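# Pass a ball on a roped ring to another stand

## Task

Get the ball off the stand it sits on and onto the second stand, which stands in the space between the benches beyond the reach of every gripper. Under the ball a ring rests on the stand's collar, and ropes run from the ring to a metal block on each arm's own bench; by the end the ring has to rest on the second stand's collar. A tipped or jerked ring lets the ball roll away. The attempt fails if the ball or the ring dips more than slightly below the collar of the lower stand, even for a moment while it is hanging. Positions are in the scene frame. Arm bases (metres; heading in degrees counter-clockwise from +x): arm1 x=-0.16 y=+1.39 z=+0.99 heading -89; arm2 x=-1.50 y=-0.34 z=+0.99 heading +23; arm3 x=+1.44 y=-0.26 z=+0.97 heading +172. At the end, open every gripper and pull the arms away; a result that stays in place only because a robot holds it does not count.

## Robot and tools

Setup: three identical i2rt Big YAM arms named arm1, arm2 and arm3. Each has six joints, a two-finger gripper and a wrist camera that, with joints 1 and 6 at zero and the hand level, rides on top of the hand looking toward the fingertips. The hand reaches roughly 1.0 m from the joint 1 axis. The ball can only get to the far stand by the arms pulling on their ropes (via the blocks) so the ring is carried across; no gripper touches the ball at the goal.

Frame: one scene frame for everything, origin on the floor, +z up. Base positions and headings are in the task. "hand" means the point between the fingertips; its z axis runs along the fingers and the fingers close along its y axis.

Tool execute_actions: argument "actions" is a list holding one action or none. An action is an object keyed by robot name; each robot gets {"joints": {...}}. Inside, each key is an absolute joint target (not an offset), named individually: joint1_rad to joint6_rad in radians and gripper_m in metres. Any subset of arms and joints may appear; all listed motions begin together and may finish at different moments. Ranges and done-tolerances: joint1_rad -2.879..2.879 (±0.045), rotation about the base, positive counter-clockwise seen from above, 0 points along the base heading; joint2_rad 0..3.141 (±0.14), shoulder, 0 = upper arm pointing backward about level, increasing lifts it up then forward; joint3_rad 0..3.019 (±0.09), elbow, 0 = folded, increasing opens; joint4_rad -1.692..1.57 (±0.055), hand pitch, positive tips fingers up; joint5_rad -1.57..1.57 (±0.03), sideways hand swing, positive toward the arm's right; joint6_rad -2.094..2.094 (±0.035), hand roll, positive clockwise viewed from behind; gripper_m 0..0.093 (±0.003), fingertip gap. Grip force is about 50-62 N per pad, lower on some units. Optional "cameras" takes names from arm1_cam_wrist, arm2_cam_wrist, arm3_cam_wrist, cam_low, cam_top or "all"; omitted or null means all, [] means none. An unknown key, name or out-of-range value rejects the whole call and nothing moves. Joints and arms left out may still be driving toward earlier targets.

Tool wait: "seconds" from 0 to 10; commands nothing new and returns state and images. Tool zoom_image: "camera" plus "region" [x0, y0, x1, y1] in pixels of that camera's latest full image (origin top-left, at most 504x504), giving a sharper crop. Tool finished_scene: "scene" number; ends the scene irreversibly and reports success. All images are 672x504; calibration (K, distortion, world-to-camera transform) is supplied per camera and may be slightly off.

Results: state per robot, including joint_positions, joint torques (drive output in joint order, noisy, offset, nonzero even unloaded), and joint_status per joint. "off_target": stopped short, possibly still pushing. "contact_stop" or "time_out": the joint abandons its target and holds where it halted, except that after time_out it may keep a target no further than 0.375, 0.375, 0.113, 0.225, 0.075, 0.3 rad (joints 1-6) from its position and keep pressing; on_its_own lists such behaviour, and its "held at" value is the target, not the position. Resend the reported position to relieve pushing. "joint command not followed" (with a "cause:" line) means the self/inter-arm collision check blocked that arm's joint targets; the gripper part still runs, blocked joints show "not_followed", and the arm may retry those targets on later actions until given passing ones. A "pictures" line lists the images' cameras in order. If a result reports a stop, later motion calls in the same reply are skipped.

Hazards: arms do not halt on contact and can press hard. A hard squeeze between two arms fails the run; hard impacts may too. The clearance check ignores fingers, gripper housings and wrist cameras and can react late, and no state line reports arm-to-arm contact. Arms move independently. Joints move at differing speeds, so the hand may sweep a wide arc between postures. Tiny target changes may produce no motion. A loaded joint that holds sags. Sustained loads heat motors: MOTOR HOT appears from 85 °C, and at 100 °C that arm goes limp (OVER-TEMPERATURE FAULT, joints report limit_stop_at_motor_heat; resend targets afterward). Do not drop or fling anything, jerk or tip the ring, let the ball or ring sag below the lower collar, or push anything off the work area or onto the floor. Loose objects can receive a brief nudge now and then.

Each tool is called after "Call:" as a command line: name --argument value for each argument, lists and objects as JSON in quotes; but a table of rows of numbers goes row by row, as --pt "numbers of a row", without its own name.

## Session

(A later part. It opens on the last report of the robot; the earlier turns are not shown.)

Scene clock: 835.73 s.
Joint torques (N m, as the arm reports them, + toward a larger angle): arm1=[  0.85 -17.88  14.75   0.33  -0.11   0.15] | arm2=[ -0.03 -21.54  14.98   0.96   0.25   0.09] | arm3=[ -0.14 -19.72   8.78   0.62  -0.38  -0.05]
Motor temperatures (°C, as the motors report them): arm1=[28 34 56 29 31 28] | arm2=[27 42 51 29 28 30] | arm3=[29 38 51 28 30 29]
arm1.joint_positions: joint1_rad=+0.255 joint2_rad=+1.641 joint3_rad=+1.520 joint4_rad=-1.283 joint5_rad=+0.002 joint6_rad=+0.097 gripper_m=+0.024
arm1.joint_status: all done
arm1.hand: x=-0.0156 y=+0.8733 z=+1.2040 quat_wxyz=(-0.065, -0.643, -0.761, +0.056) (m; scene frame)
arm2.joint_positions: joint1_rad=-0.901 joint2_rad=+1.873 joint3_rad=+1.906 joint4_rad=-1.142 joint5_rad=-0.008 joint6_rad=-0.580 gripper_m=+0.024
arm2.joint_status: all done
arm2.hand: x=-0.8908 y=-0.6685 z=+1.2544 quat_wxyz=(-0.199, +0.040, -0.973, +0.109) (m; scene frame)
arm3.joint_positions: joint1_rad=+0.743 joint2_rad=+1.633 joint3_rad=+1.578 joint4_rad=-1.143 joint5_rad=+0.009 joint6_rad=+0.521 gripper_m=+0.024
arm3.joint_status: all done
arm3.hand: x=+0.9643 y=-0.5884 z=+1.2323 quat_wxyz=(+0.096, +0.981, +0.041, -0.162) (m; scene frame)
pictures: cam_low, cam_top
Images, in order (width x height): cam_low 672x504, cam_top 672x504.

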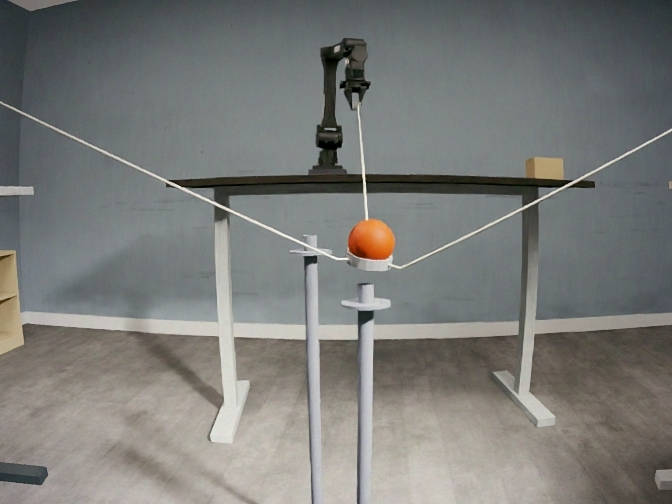

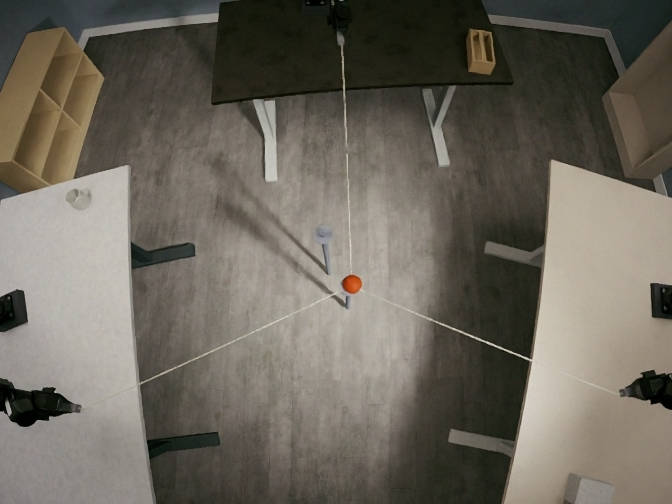

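Call:
execute_actions --actions '[]' --cameras '["cam_low", "cam_top"]'

Call:
zoom_image --camera "cam_low" --region '[315, 210, 415, 320]'

Call:
zoom_image --camera "cam_top" --region '[325, 260, 375, 310]'

Scene clock: 851.97 s.
Joint torques (N m, as the arm reports them, + toward a larger angle): arm1=[  0.94 -17.9   14.75   0.39  -0.11   0.15] | arm2=[ -0.75 -21.9   14.93   0.92   0.27   0.1 ] | arm3=[  0.82 -20.06   8.56   0.56  -0.44  -0.07]
Motor temperatures (°C, as the motors report them): arm1=[28 35 56 29 31 28] | arm2=[27 42 52 29 28 30] | arm3=[29 38 51 28 30 29]
arm1.joint_positions: joint1_rad=+0.255 joint2_rad=+1.641 joint3_rad=+1.520 joint4_rad=-1.283 joint5_rad=+0.002 joint6_rad=+0.097 gripper_m=+0.024
arm1.joint_status: all done
arm1.hand: x=-0.0156 y=+0.8733 z=+1.2040 quat_wxyz=(-0.065, -0.643, -0.761, +0.056) (m; scene frame)
arm2.joint_positions: joint1_rad=-0.901 joint2_rad=+1.873 joint3_rad=+1.906 joint4_rad=-1.142 joint5_rad=-0.008 joint6_rad=-0.580 gripper_m=+0.024
arm2.joint_status: all done
arm2.hand: x=-0.8908 y=-0.6685 z=+1.2544 quat_wxyz=(-0.199, +0.040, -0.973, +0.109) (m; scene frame)
arm3.joint_positions: joint1_rad=+0.743 joint2_rad=+1.633 joint3_rad=+1.578 joint4_rad=-1.143 joint5_rad=+0.010 joint6_rad=+0.521 gripper_m=+0.024
arm3.joint_status: all done
arm3.hand: x=+0.9642 y=-0.5883 z=+1.2323 quat_wxyz=(+0.095, +0.981, +0.041, -0.162) (m; scene frame)
pictures: cam_low, cam_top
Images, in order (width x height): cam_low 672x504, cam_top 672x504.

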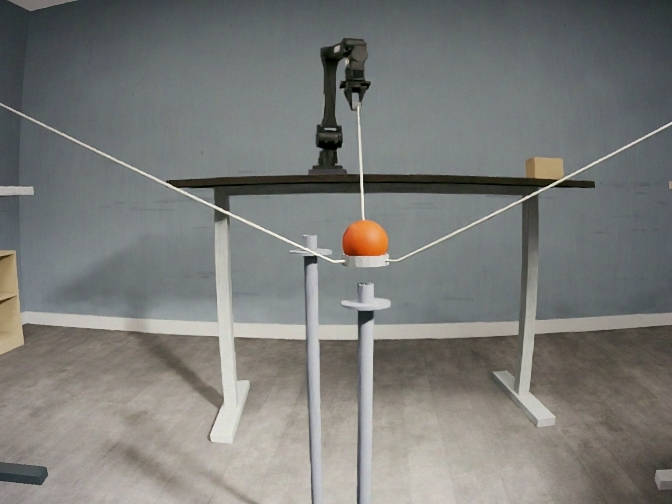

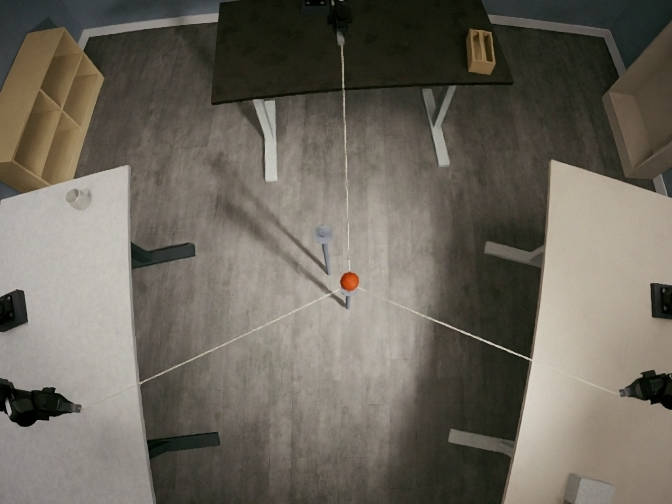

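Region (315, 210, 415, 320) of cam_low's 672x504 image, scaled by 4.582, with more detail than that image has; it fills the left 458 columns of this view, and the rest is white.

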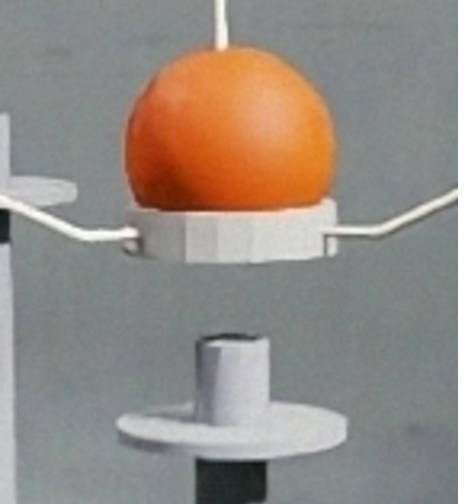

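Region (325, 260, 375, 310) of cam_top's 672x504 image, scaled by 10.080, with more detail than that image has.

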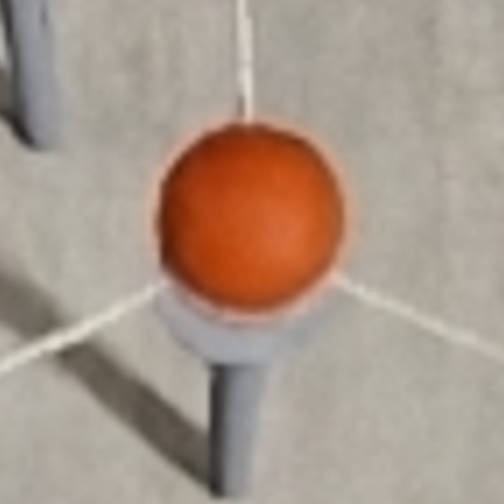

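Call:
execute_actions --actions '[{"arm1": {"joints": {"joint2_rad": 1.691}}, "arm2": {"joints": {"joint2_rad": 1.916}}, "arm3": {"joints": {"joint2_rad": 1.68}}}]' --cameras '["cam_low", "cam_top"]'

Call:
zoom_image --camera "cam_low" --region '[315, 210, 415, 320]'

Call:
zoom_image --camera "cam_top" --region '[325, 260, 375, 310]'

Scene clock: 926.63 s.
Joint torques (N m, as the arm reports them, + toward a larger angle): arm1=[  0.78 -18.2   14.45   0.23  -0.1    0.15] | arm2=[ -0.42 -22.24  14.39   0.78   0.17   0.1 ] | arm3=[  0.71 -19.65   8.5    0.58  -0.32  -0.02]
Motor temperatures (°C, as the motors report them): arm1=[28 36 57 29 31 28] | arm2=[27 44 53 29 28 30] | arm3=[29 38 50 28 30 29]
arm1.joint_positions: joint1_rad=+0.255 joint2_rad=+1.710 joint3_rad=+1.520 joint4_rad=-1.283 joint5_rad=+0.002 joint6_rad=+0.097 gripper_m=+0.024
arm1.joint_status: all done
arm1.hand: x=-0.0149 y=+0.8685 z=+1.1683 quat_wxyz=(-0.037, -0.644, -0.763, +0.036) (m; scene frame)
arm2.joint_positions: joint1_rad=-0.902 joint2_rad=+1.922 joint3_rad=+1.911 joint4_rad=-1.142 joint5_rad=-0.006 joint6_rad=-0.580 gripper_m=+0.024
arm2.joint_status: all done
arm2.hand: x=-0.8850 y=-0.6721 z=+1.2234 quat_wxyz=(-0.179, +0.039, -0.978, +0.099) (m; scene frame)
arm3.joint_positions: joint1_rad=+0.743 joint2_rad=+1.698 joint3_rad=+1.578 joint4_rad=-1.143 joint5_rad=+0.007 joint6_rad=+0.521 gripper_m=+0.024
arm3.joint_status: all done
arm3.hand: x=+0.9586 y=-0.5927 z=+1.1952 quat_wxyz=(+0.079, +0.987, +0.041, -0.134) (m; scene frame)
pictures: cam_low, cam_top
Images, in order (width x height): cam_low 672x504, cam_top 672x504.

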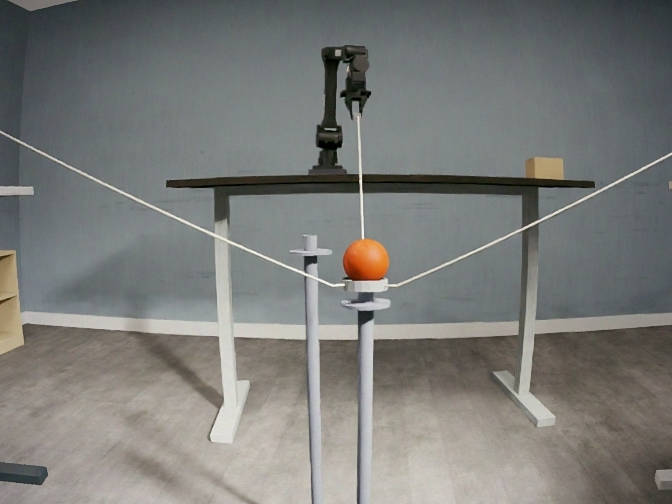

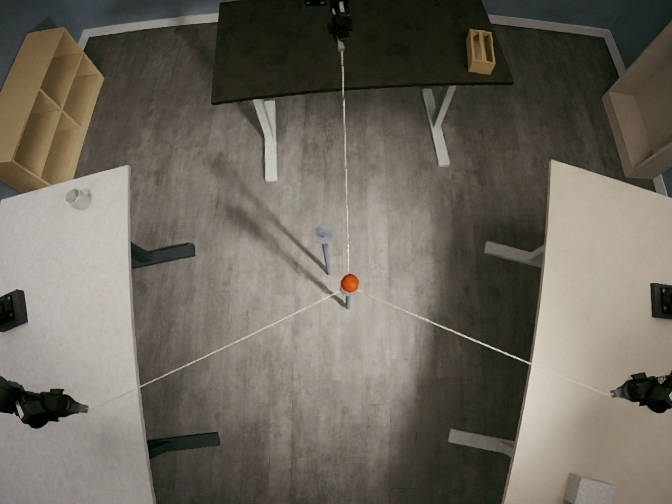

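Region (315, 210, 415, 320) of cam_low's 672x504 image, scaled by 4.582, with more detail than that image has; it fills the left 458 columns of this view, and the rest is white.

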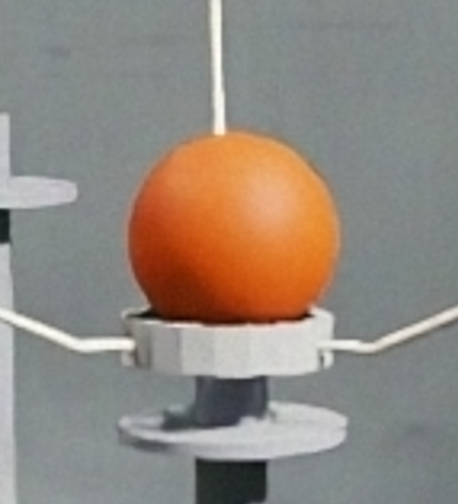

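Region (325, 260, 375, 310) of cam_top's 672x504 image, scaled by 10.080, with more detail than that image has.

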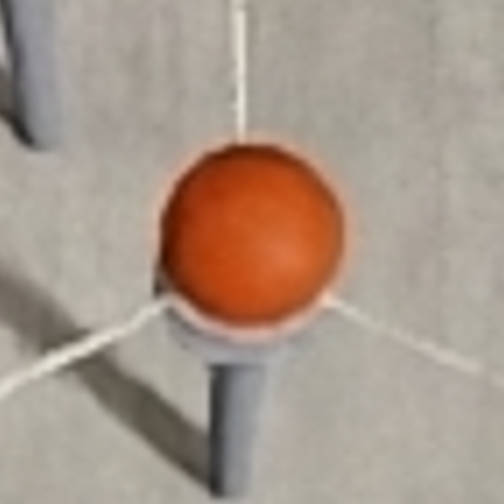

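Call:
execute_actions --actions '[{"arm1": {"joints": {"joint2_rad": 1.76, "joint4_rad": -0.906}}, "arm2": {"joints": {"joint1_rad": -0.86, "joint2_rad": 2.02, "joint4_rad": -1.036}}, "arm3": {"joints": {"joint1_rad": 0.71, "joint2_rad": 1.812, "joint4_rad": -0.886}}}]' --cameras '["cam_low", "cam_top"]'

Call:
zoom_image --camera "cam_low" --region '[315, 220, 415, 320]'

Call:
zoom_image --camera "cam_top" --region '[325, 260, 375, 310]'

Scene clock: 1047.73 s.
Joint torques (N m, as the arm reports them, + toward a larger angle): arm1=[  0.94 -18.79  14.86   1.94  -0.09   0.15] | arm2=[  0.25 -24.14  13.43   1.46  -0.04   0.11] | arm3=[  0.04 -23.02   8.52   2.27  -0.19  -0.05]
Motor temperatures (°C, as the motors report them): arm1=[28 37 58 29 31 28] | arm2=[27 45 54 29 28 30] | arm3=[29 38 49 28 30 29]
arm1.joint_positions: joint1_rad=+0.255 joint2_rad=+1.771 joint3_rad=+1.520 joint4_rad=-0.929 joint5_rad=+0.001 joint6_rad=+0.097 gripper_m=+0.024
arm1.joint_status: all done
arm1.hand: x=+0.0076 y=+0.7848 z=+1.1552 quat_wxyz=(-0.157, -0.632, -0.750, +0.118) (m; scene frame)
arm2.joint_positions: joint1_rad=-0.855 joint2_rad=+2.030 joint3_rad=+1.923 joint4_rad=-1.052 joint5_rad=-0.001 joint6_rad=-0.580 gripper_m=+0.024
arm2.joint_status: all done
arm2.hand: x=-0.8422 y=-0.6569 z=+1.1644 quat_wxyz=(-0.179, +0.062, -0.977, +0.096) (m; scene frame)
arm3.joint_positions: joint1_rad=+0.715 joint2_rad=+1.839 joint3_rad=+1.574 joint4_rad=-0.912 joint5_rad=+0.002 joint6_rad=+0.521 gripper_m=+0.024
arm3.joint_status: all done
arm3.hand: x=+0.8994 y=-0.6121 z=+1.1284 quat_wxyz=(+0.101, +0.980, +0.028, -0.170) (m; scene frame)
pictures: cam_low, cam_top
Images, in order (width x height): cam_low 672x504, cam_top 672x504.

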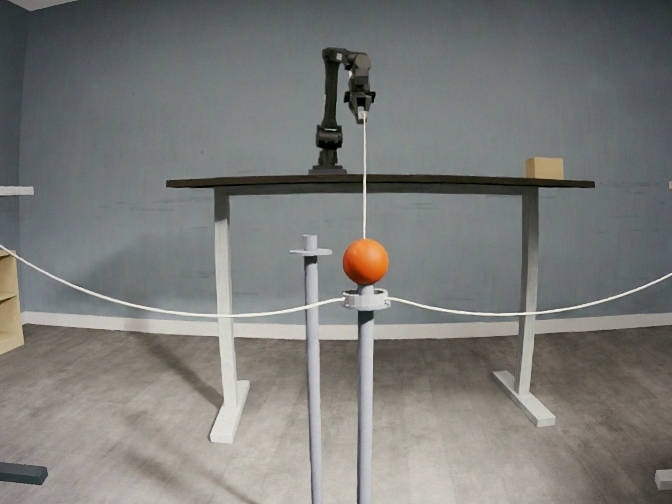

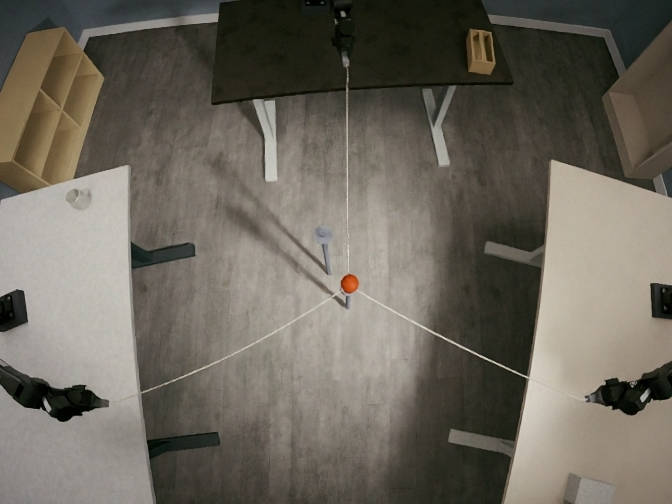

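Region (315, 220, 415, 320) of cam_low's 672x504 image, scaled by 5.040, with more detail than that image has.

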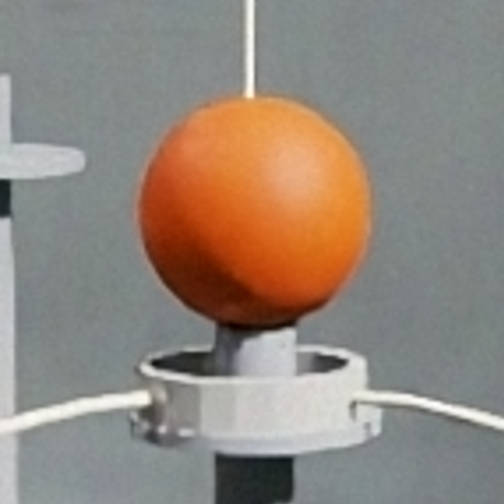

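Region (325, 260, 375, 310) of cam_top's 672x504 image, scaled by 10.080, with more detail than that image has.

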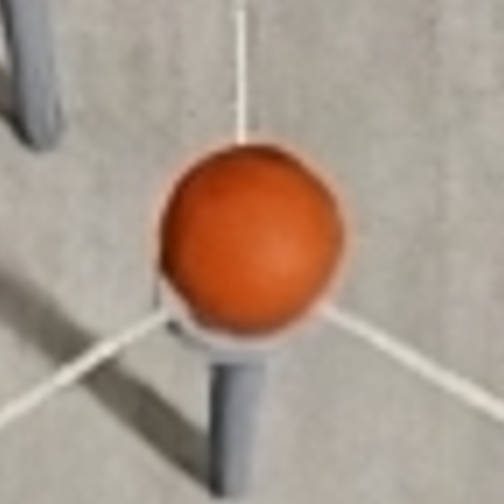

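Call:
execute_actions --actions '[{"arm1": {"joints": {"joint2_rad": 1.875, "joint3_rad": 1.269, "joint4_rad": -0.632}}, "arm2": {"joints": {"joint1_rad": -0.752, "joint2_rad": 2.047, "joint3_rad": 1.54, "joint4_rad": -0.727, "joint6_rad": 0.06}}, "arm3": {"joints": {"joint1_rad": 0.597, "joint2_rad": 1.925, "joint3_rad": 1.348, "joint4_rad": -0.645, "joint6_rad": 0.07}}}]'

Scene clock: 1074.20 s.
Joint torques (N m, as the arm reports them, + toward a larger angle): arm1=[  0.9  -20.01  10.59   1.59  -0.1    0.14] | arm2=[  0.4  -22.82   9.79   1.16   0.01   0.21] | arm3=[  0.63 -23.33   7.65   2.17  -0.2   -0.16]
Motor temperatures (°C, as the motors report them): arm1=[28 37 58 29 31 28] | arm2=[27 46 53 29 28 30] | arm3=[29 39 49 28 30 29]
arm1.joint_positions: joint1_rad=+0.255 joint2_rad=+1.908 joint3_rad=+1.240 joint4_rad=-0.651 joint5_rad=+0.001 joint6_rad=+0.097 gripper_m=+0.024
arm1.joint_status: all done
arm1.hand: x=-0.0093 y=+0.8367 z=+0.9801 quat_wxyz=(-0.100, -0.640, -0.758, +0.080) (m; scene frame)
arm2.joint_positions: joint1_rad=-0.752 joint2_rad=+2.059 joint3_rad=+1.524 joint4_rad=-0.741 joint5_rad=-0.001 joint6_rad=+0.047 gripper_m=+0.024
arm2.joint_status: all done
arm2.hand: x=-0.8779 y=-0.5628 z=+0.9946 quat_wxyz=(-0.145, -0.196, -0.970, +0.017) (m; scene frame)
arm3.joint_positions: joint1_rad=+0.588 joint2_rad=+1.957 joint3_rad=+1.330 joint4_rad=-0.669 joint5_rad=+0.002 joint6_rad=+0.080 gripper_m=+0.024
arm3.joint_status: all done
arm3.hand: x=+0.9003 y=-0.5195 z=+0.9731 quat_wxyz=(+0.035, +0.973, +0.182, -0.136) (m; scene frame)
pictures: arm1_cam_wrist, arm2_cam_wrist, arm3_cam_wrist, cam_low, cam_top
camera_calibration (this result's frames):
arm1_cam_wrist: T_world_to_cam=[[-0.985856, -0.167506, 0.00546243, 0.124955], [-0.155336, 0.925493, 0.345447, -1.11156], [-0.06292, 0.339712, -0.938422, 0.755142], [0, 0, 0, 1]] pos_world=[-0.00196494, 0.793143, 1.09195]
arm2_cam_wrist: T_world_to_cam=[[-0.396414, -0.91794, -0.0155208, -0.853777], [-0.864248, 0.367417, 0.343627, -0.895157], [-0.309727, 0.149633, -0.938978, 0.868579], [0, 0, 0, 1]] pos_world=[-0.843065, -0.584788, 1.10993]
arm3_cam_wrist: T_world_to_cam=[[-0.3676, 0.929963, 0.00622474, 0.80443], [0.88105, 0.346107, 0.322429, -0.919049], [0.297692, 0.124009, -0.946573, 0.845357], [0, 0, 0, 1]] pos_world=[0.85378, -0.534833, 1.09151]
Images, in order (width x height): arm1_cam_wrist 672x504, arm2_cam_wrist 672x504, arm3_cam_wrist 672x504, cam_low 672x504, cam_top 672x504.

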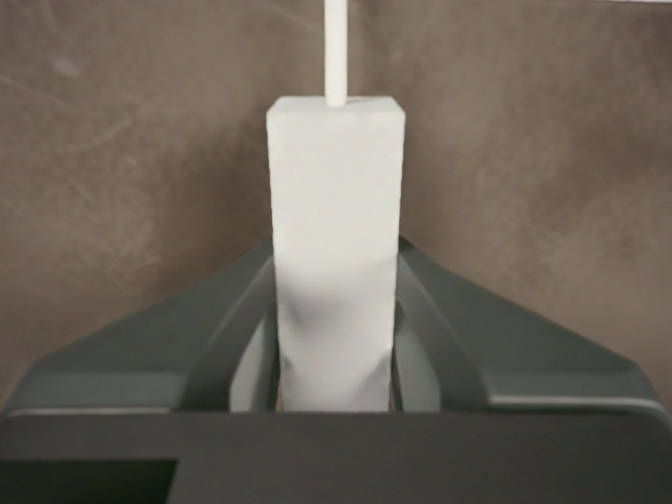

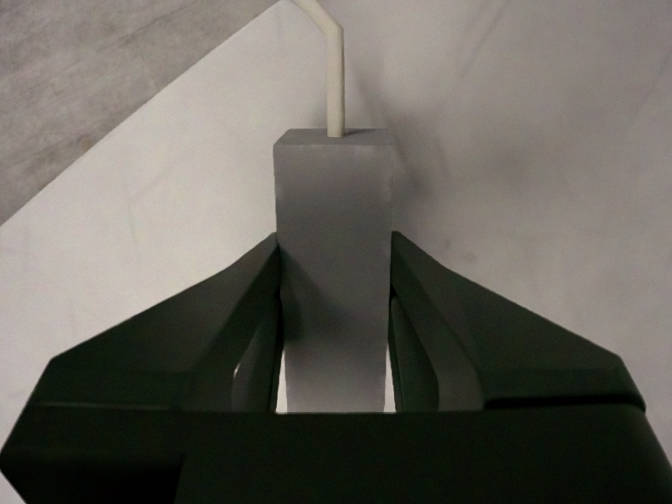

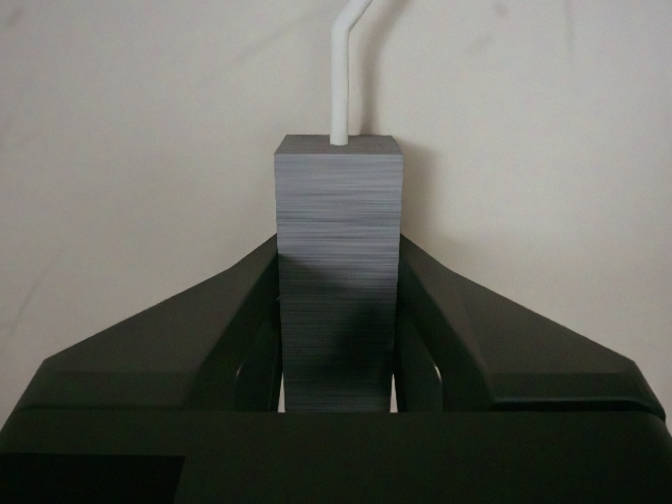

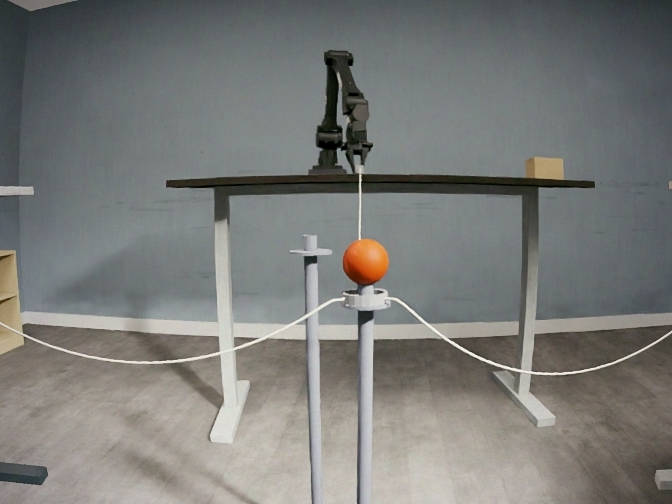

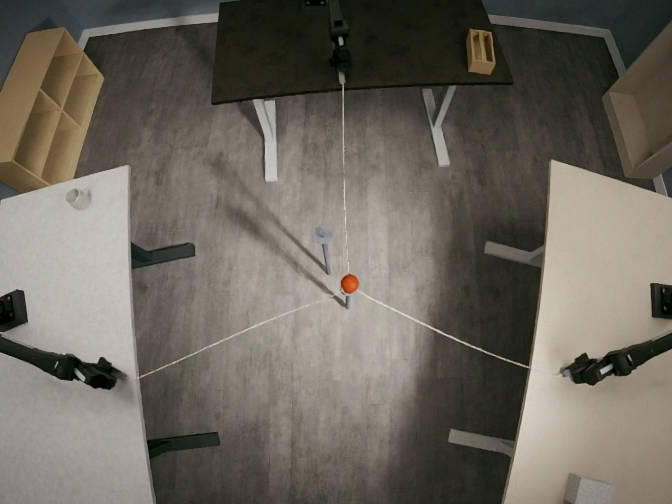

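Call:
execute_actions --actions '[{"arm1": {"joints": {"joint2_rad": 1.905}}, "arm2": {"joints": {"joint2_rad": 2.088}}, "arm3": {"joints": {"joint2_rad": 1.954}}}]' --cameras '["arm2_cam_wrist"]'

Scene clock: 1087.97 s.
Joint torques (N m, as the arm reports them, + toward a larger angle): arm1=[  0.9  -17.8   10.59   1.58  -0.09   0.14] | arm2=[  0.69 -21.09   9.66   1.13   0.03   0.21] | arm3=[  0.83 -20.85   7.82   2.04  -0.17  -0.13]
Motor temperatures (°C, as the motors report them): arm1=[28 37 56 29 31 28] | arm2=[27 46 50 29 28 30] | arm3=[29 39 48 28 30 29]
arm1.joint_positions: joint1_rad=+0.255 joint2_rad=+1.908 joint3_rad=+1.240 joint4_rad=-0.651 joint5_rad=+0.001 joint6_rad=+0.097 gripper_m=+0.024
arm1.joint_status: all done
arm1.hand: x=-0.0093 y=+0.8367 z=+0.9801 quat_wxyz=(-0.100, -0.640, -0.758, +0.080) (m; scene frame)
arm2.joint_positions: joint1_rad=-0.752 joint2_rad=+2.073 joint3_rad=+1.524 joint4_rad=-0.740 joint5_rad=-0.001 joint6_rad=+0.048 gripper_m=+0.024
arm2.joint_status: all done
arm2.hand: x=-0.8796 y=-0.5620 z=+0.9851 quat_wxyz=(-0.138, -0.196, -0.971, +0.016) (m; scene frame)
arm3.joint_positions: joint1_rad=+0.588 joint2_rad=+1.957 joint3_rad=+1.330 joint4_rad=-0.669 joint5_rad=+0.002 joint6_rad=+0.079 gripper_m=+0.024
arm3.joint_status: all done
arm3.hand: x=+0.9003 y=-0.5195 z=+0.9731 quat_wxyz=(+0.035, +0.973, +0.182, -0.136) (m; scene frame)
pictures: arm2_cam_wrist
camera_calibration (this result's frames):
arm2_cam_wrist: T_world_to_cam=[[-0.396838, -0.91777, -0.0147834, -0.854953], [-0.859401, 0.365845, 0.357194, -0.903682], [-0.322413, 0.154453, -0.933913, 0.845619], [0, 0, 0, 1]] pos_world=[-0.843264, -0.58465, 1.09989]
Images, in order (width x height): arm2_cam_wrist 672x504.

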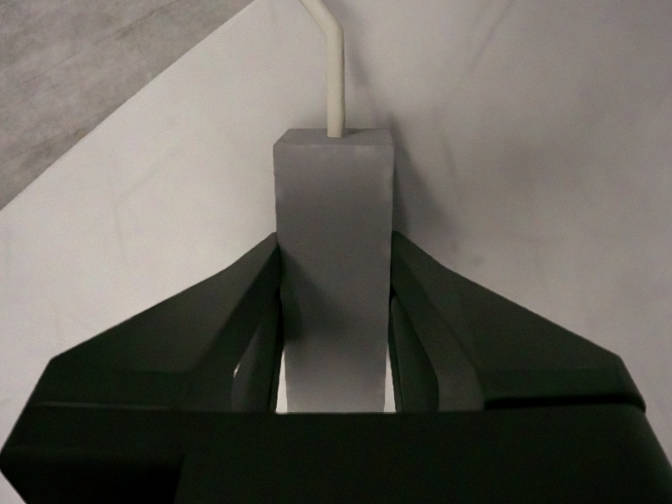

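Call:
execute_actions --actions '[]' --cameras '["cam_low"]'

Call:
zoom_image --camera "cam_low" --region '[335, 140, 385, 190]'

Scene clock: 1095.73 s.
Joint torques (N m, as the arm reports them, + toward a larger angle): arm1=[  0.96 -17.71  10.58   1.59  -0.1    0.14] | arm2=[  0.43 -20.81   9.7    1.08   0.04   0.2 ] | arm3=[  1.43 -20.77   7.84   1.91  -0.21  -0.11]
Motor temperatures (°C, as the motors report them): arm1=[28 37 55 29 31 28] | arm2=[27 46 50 29 28 30] | arm3=[29 39 48 28 30 29]
arm1.joint_positions: joint1_rad=+0.255 joint2_rad=+1.908 joint3_rad=+1.240 joint4_rad=-0.651 joint5_rad=+0.001 joint6_rad=+0.097 gripper_m=+0.024
arm1.joint_status: all done
arm1.hand: x=-0.0093 y=+0.8367 z=+0.9801 quat_wxyz=(-0.100, -0.640, -0.758, +0.080) (m; scene frame)
arm2.joint_positions: joint1_rad=-0.752 joint2_rad=+2.073 joint3_rad=+1.524 joint4_rad=-0.740 joint5_rad=-0.001 joint6_rad=+0.048 gripper_m=+0.024
arm2.joint_status: all done
arm2.hand: x=-0.8796 y=-0.5620 z=+0.9851 quat_wxyz=(-0.138, -0.196, -0.971, +0.016) (m; scene frame)
arm3.joint_positions: joint1_rad=+0.588 joint2_rad=+1.957 joint3_rad=+1.330 joint4_rad=-0.669 joint5_rad=+0.002 joint6_rad=+0.079 gripper_m=+0.024
arm3.joint_status: all done
arm3.hand: x=+0.9003 y=-0.5195 z=+0.9731 quat_wxyz=(+0.035, +0.973, +0.182, -0.136) (m; scene frame)
pictures: cam_low
Images, in order (width x height): cam_low 672x504.

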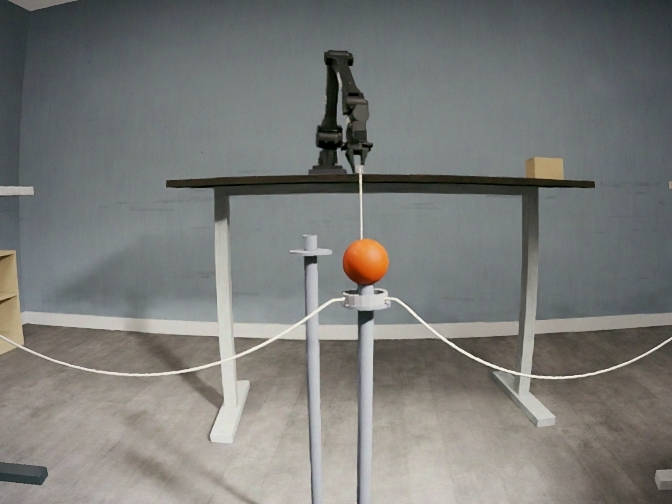

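Region (335, 140, 385, 190) of cam_low's 672x504 image, scaled by 10.080, with more detail than that image has.

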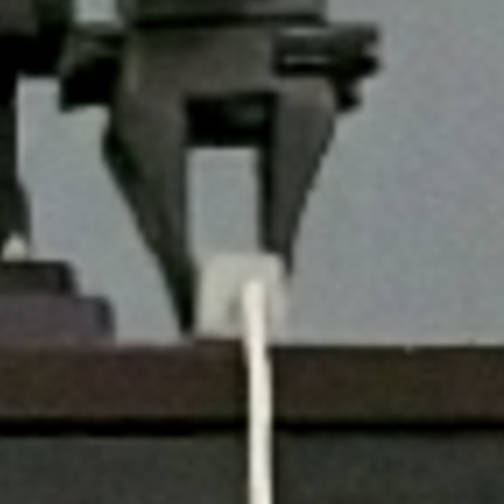

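Call:
execute_actions --actions '[{"arm1": {"joints": {"gripper_m": 0.08, "joint2_rad": 1.58}}, "arm2": {"joints": {"gripper_m": 0.08, "joint2_rad": 1.75}}, "arm3": {"joints": {"gripper_m": 0.08, "joint2_rad": 1.63}}}]'

Scene clock: 1104.87 s.
Joint torques (N m, as the arm reports them, + toward a larger angle): arm1=[  0.92 -14.44  12.62   1.88  -0.1    0.14] | arm2=[  0.6  -17.97  10.91   1.32   0.     0.22] | arm3=[  1.08 -16.15   9.47   2.25  -0.2   -0.14]
Motor temperatures (°C, as the motors report them): arm1=[28 37 55 29 31 28] | arm2=[27 46 49 29 28 30] | arm3=[29 39 48 28 30 29]
arm1.joint_positions: joint1_rad=+0.255 joint2_rad=+1.574 joint3_rad=+1.242 joint4_rad=-0.645 joint5_rad=+0.001 joint6_rad=+0.097 gripper_m=+0.080
arm1.joint_status: all done
arm1.hand: x=-0.0021 y=+0.8215 z=+1.1701 quat_wxyz=(-0.238, -0.615, -0.731, +0.174) (m; scene frame)
arm2.joint_positions: joint1_rad=-0.752 joint2_rad=+1.745 joint3_rad=+1.529 joint4_rad=-0.731 joint5_rad=-0.001 joint6_rad=+0.048 gripper_m=+0.080
arm2.joint_status: all done
arm2.hand: x=-0.8674 y=-0.5685 z=+1.2010 quat_wxyz=(-0.302, -0.189, -0.933, +0.041) (m; scene frame)
arm3.joint_positions: joint1_rad=+0.588 joint2_rad=+1.624 joint3_rad=+1.330 joint4_rad=-0.662 joint5_rad=+0.002 joint6_rad=+0.079 gripper_m=+0.080
arm3.joint_status: all done
arm3.hand: x=+0.8892 y=-0.5253 z=+1.1717 quat_wxyz=(+0.078, +0.936, +0.176, -0.295) (m; scene frame)
pictures: arm1_cam_wrist, arm2_cam_wrist, arm3_cam_wrist, cam_low, cam_top
camera_calibration (this result's frames):
arm1_cam_wrist: T_world_to_cam=[[-0.983993, -0.176266, -0.0262367, 0.172754], [-0.176625, 0.984205, 0.0120135, -0.820057], [0.0237047, 0.0164552, -0.999584, 1.27642], [0, 0, 0, 1]] pos_world=[-0.00511129, 0.816551, 1.29027]
arm2_cam_wrist: T_world_to_cam=[[-0.39203, -0.919314, -0.0342671, -0.826187], [-0.919912, 0.391392, 0.0239495, -0.60562], [-0.0086052, 0.0409116, -0.999126, 1.33813], [0, 0, 0, 1]] pos_world=[-0.869492, -0.577236, 1.32315]
arm3_cam_wrist: T_world_to_cam=[[-0.370591, 0.928621, -0.0180499, 0.834836], [0.928793, 0.370466, -0.00997029, -0.611448], [-0.00257175, -0.0204595, -0.999787, 1.29078], [0, 0, 0, 1]] pos_world=[0.88061, -0.522317, 1.29948]
Images, in order (width x height): arm1_cam_wrist 672x504, arm2_cam_wrist 672x504, arm3_cam_wrist 672x504, cam_low 672x504, cam_top 672x504.

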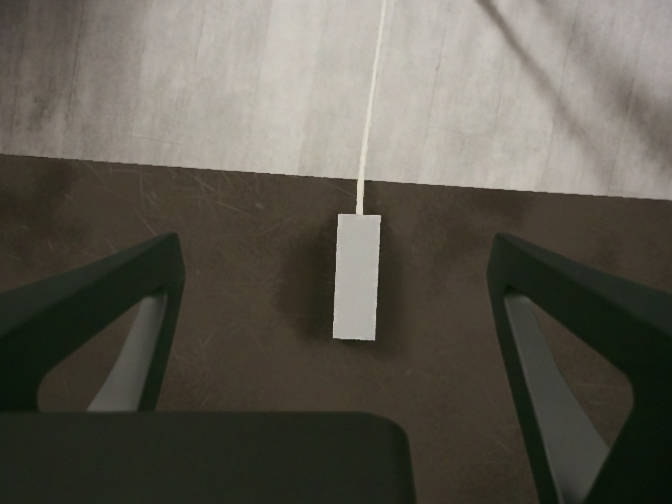

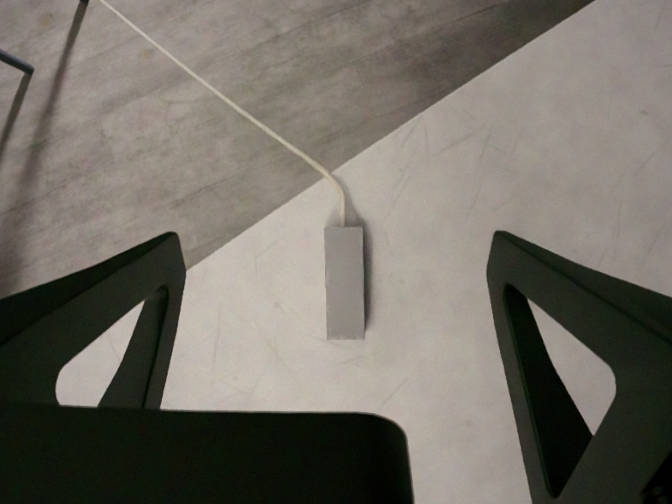

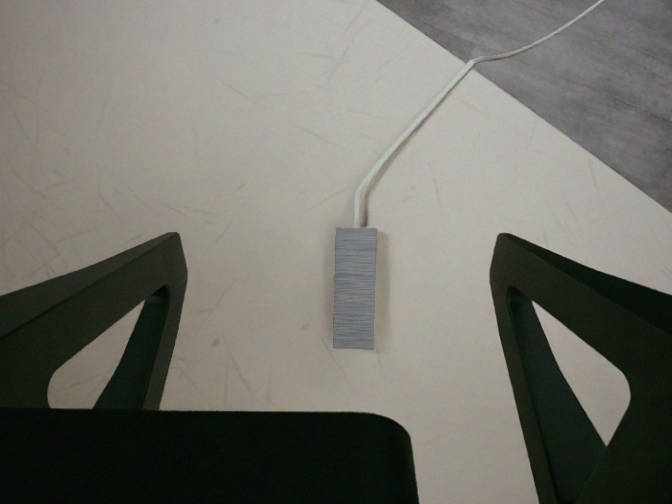

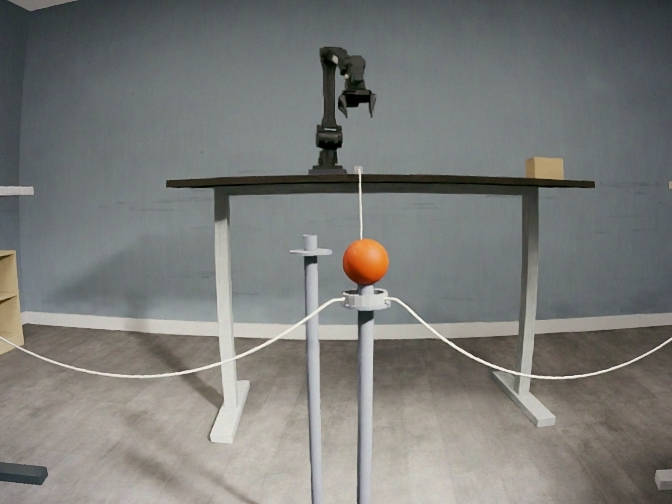

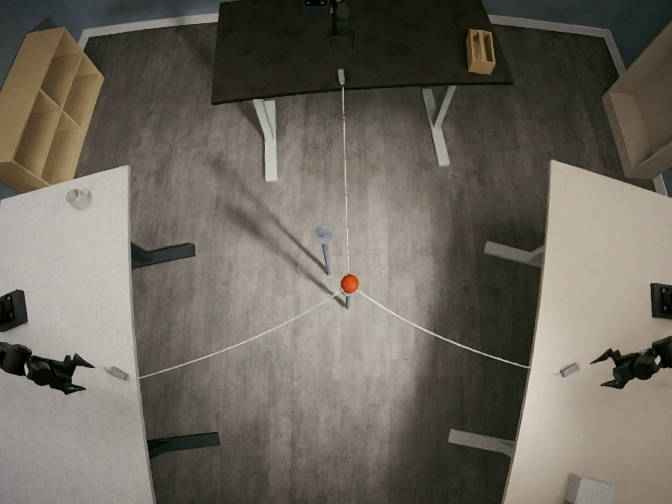

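All three blocks are resting on their benches, the ball is on the new stand, the ring is on its collar, and the arms are clear.

Call:
finished_scene --scene 2

The scene is finished: the task was done.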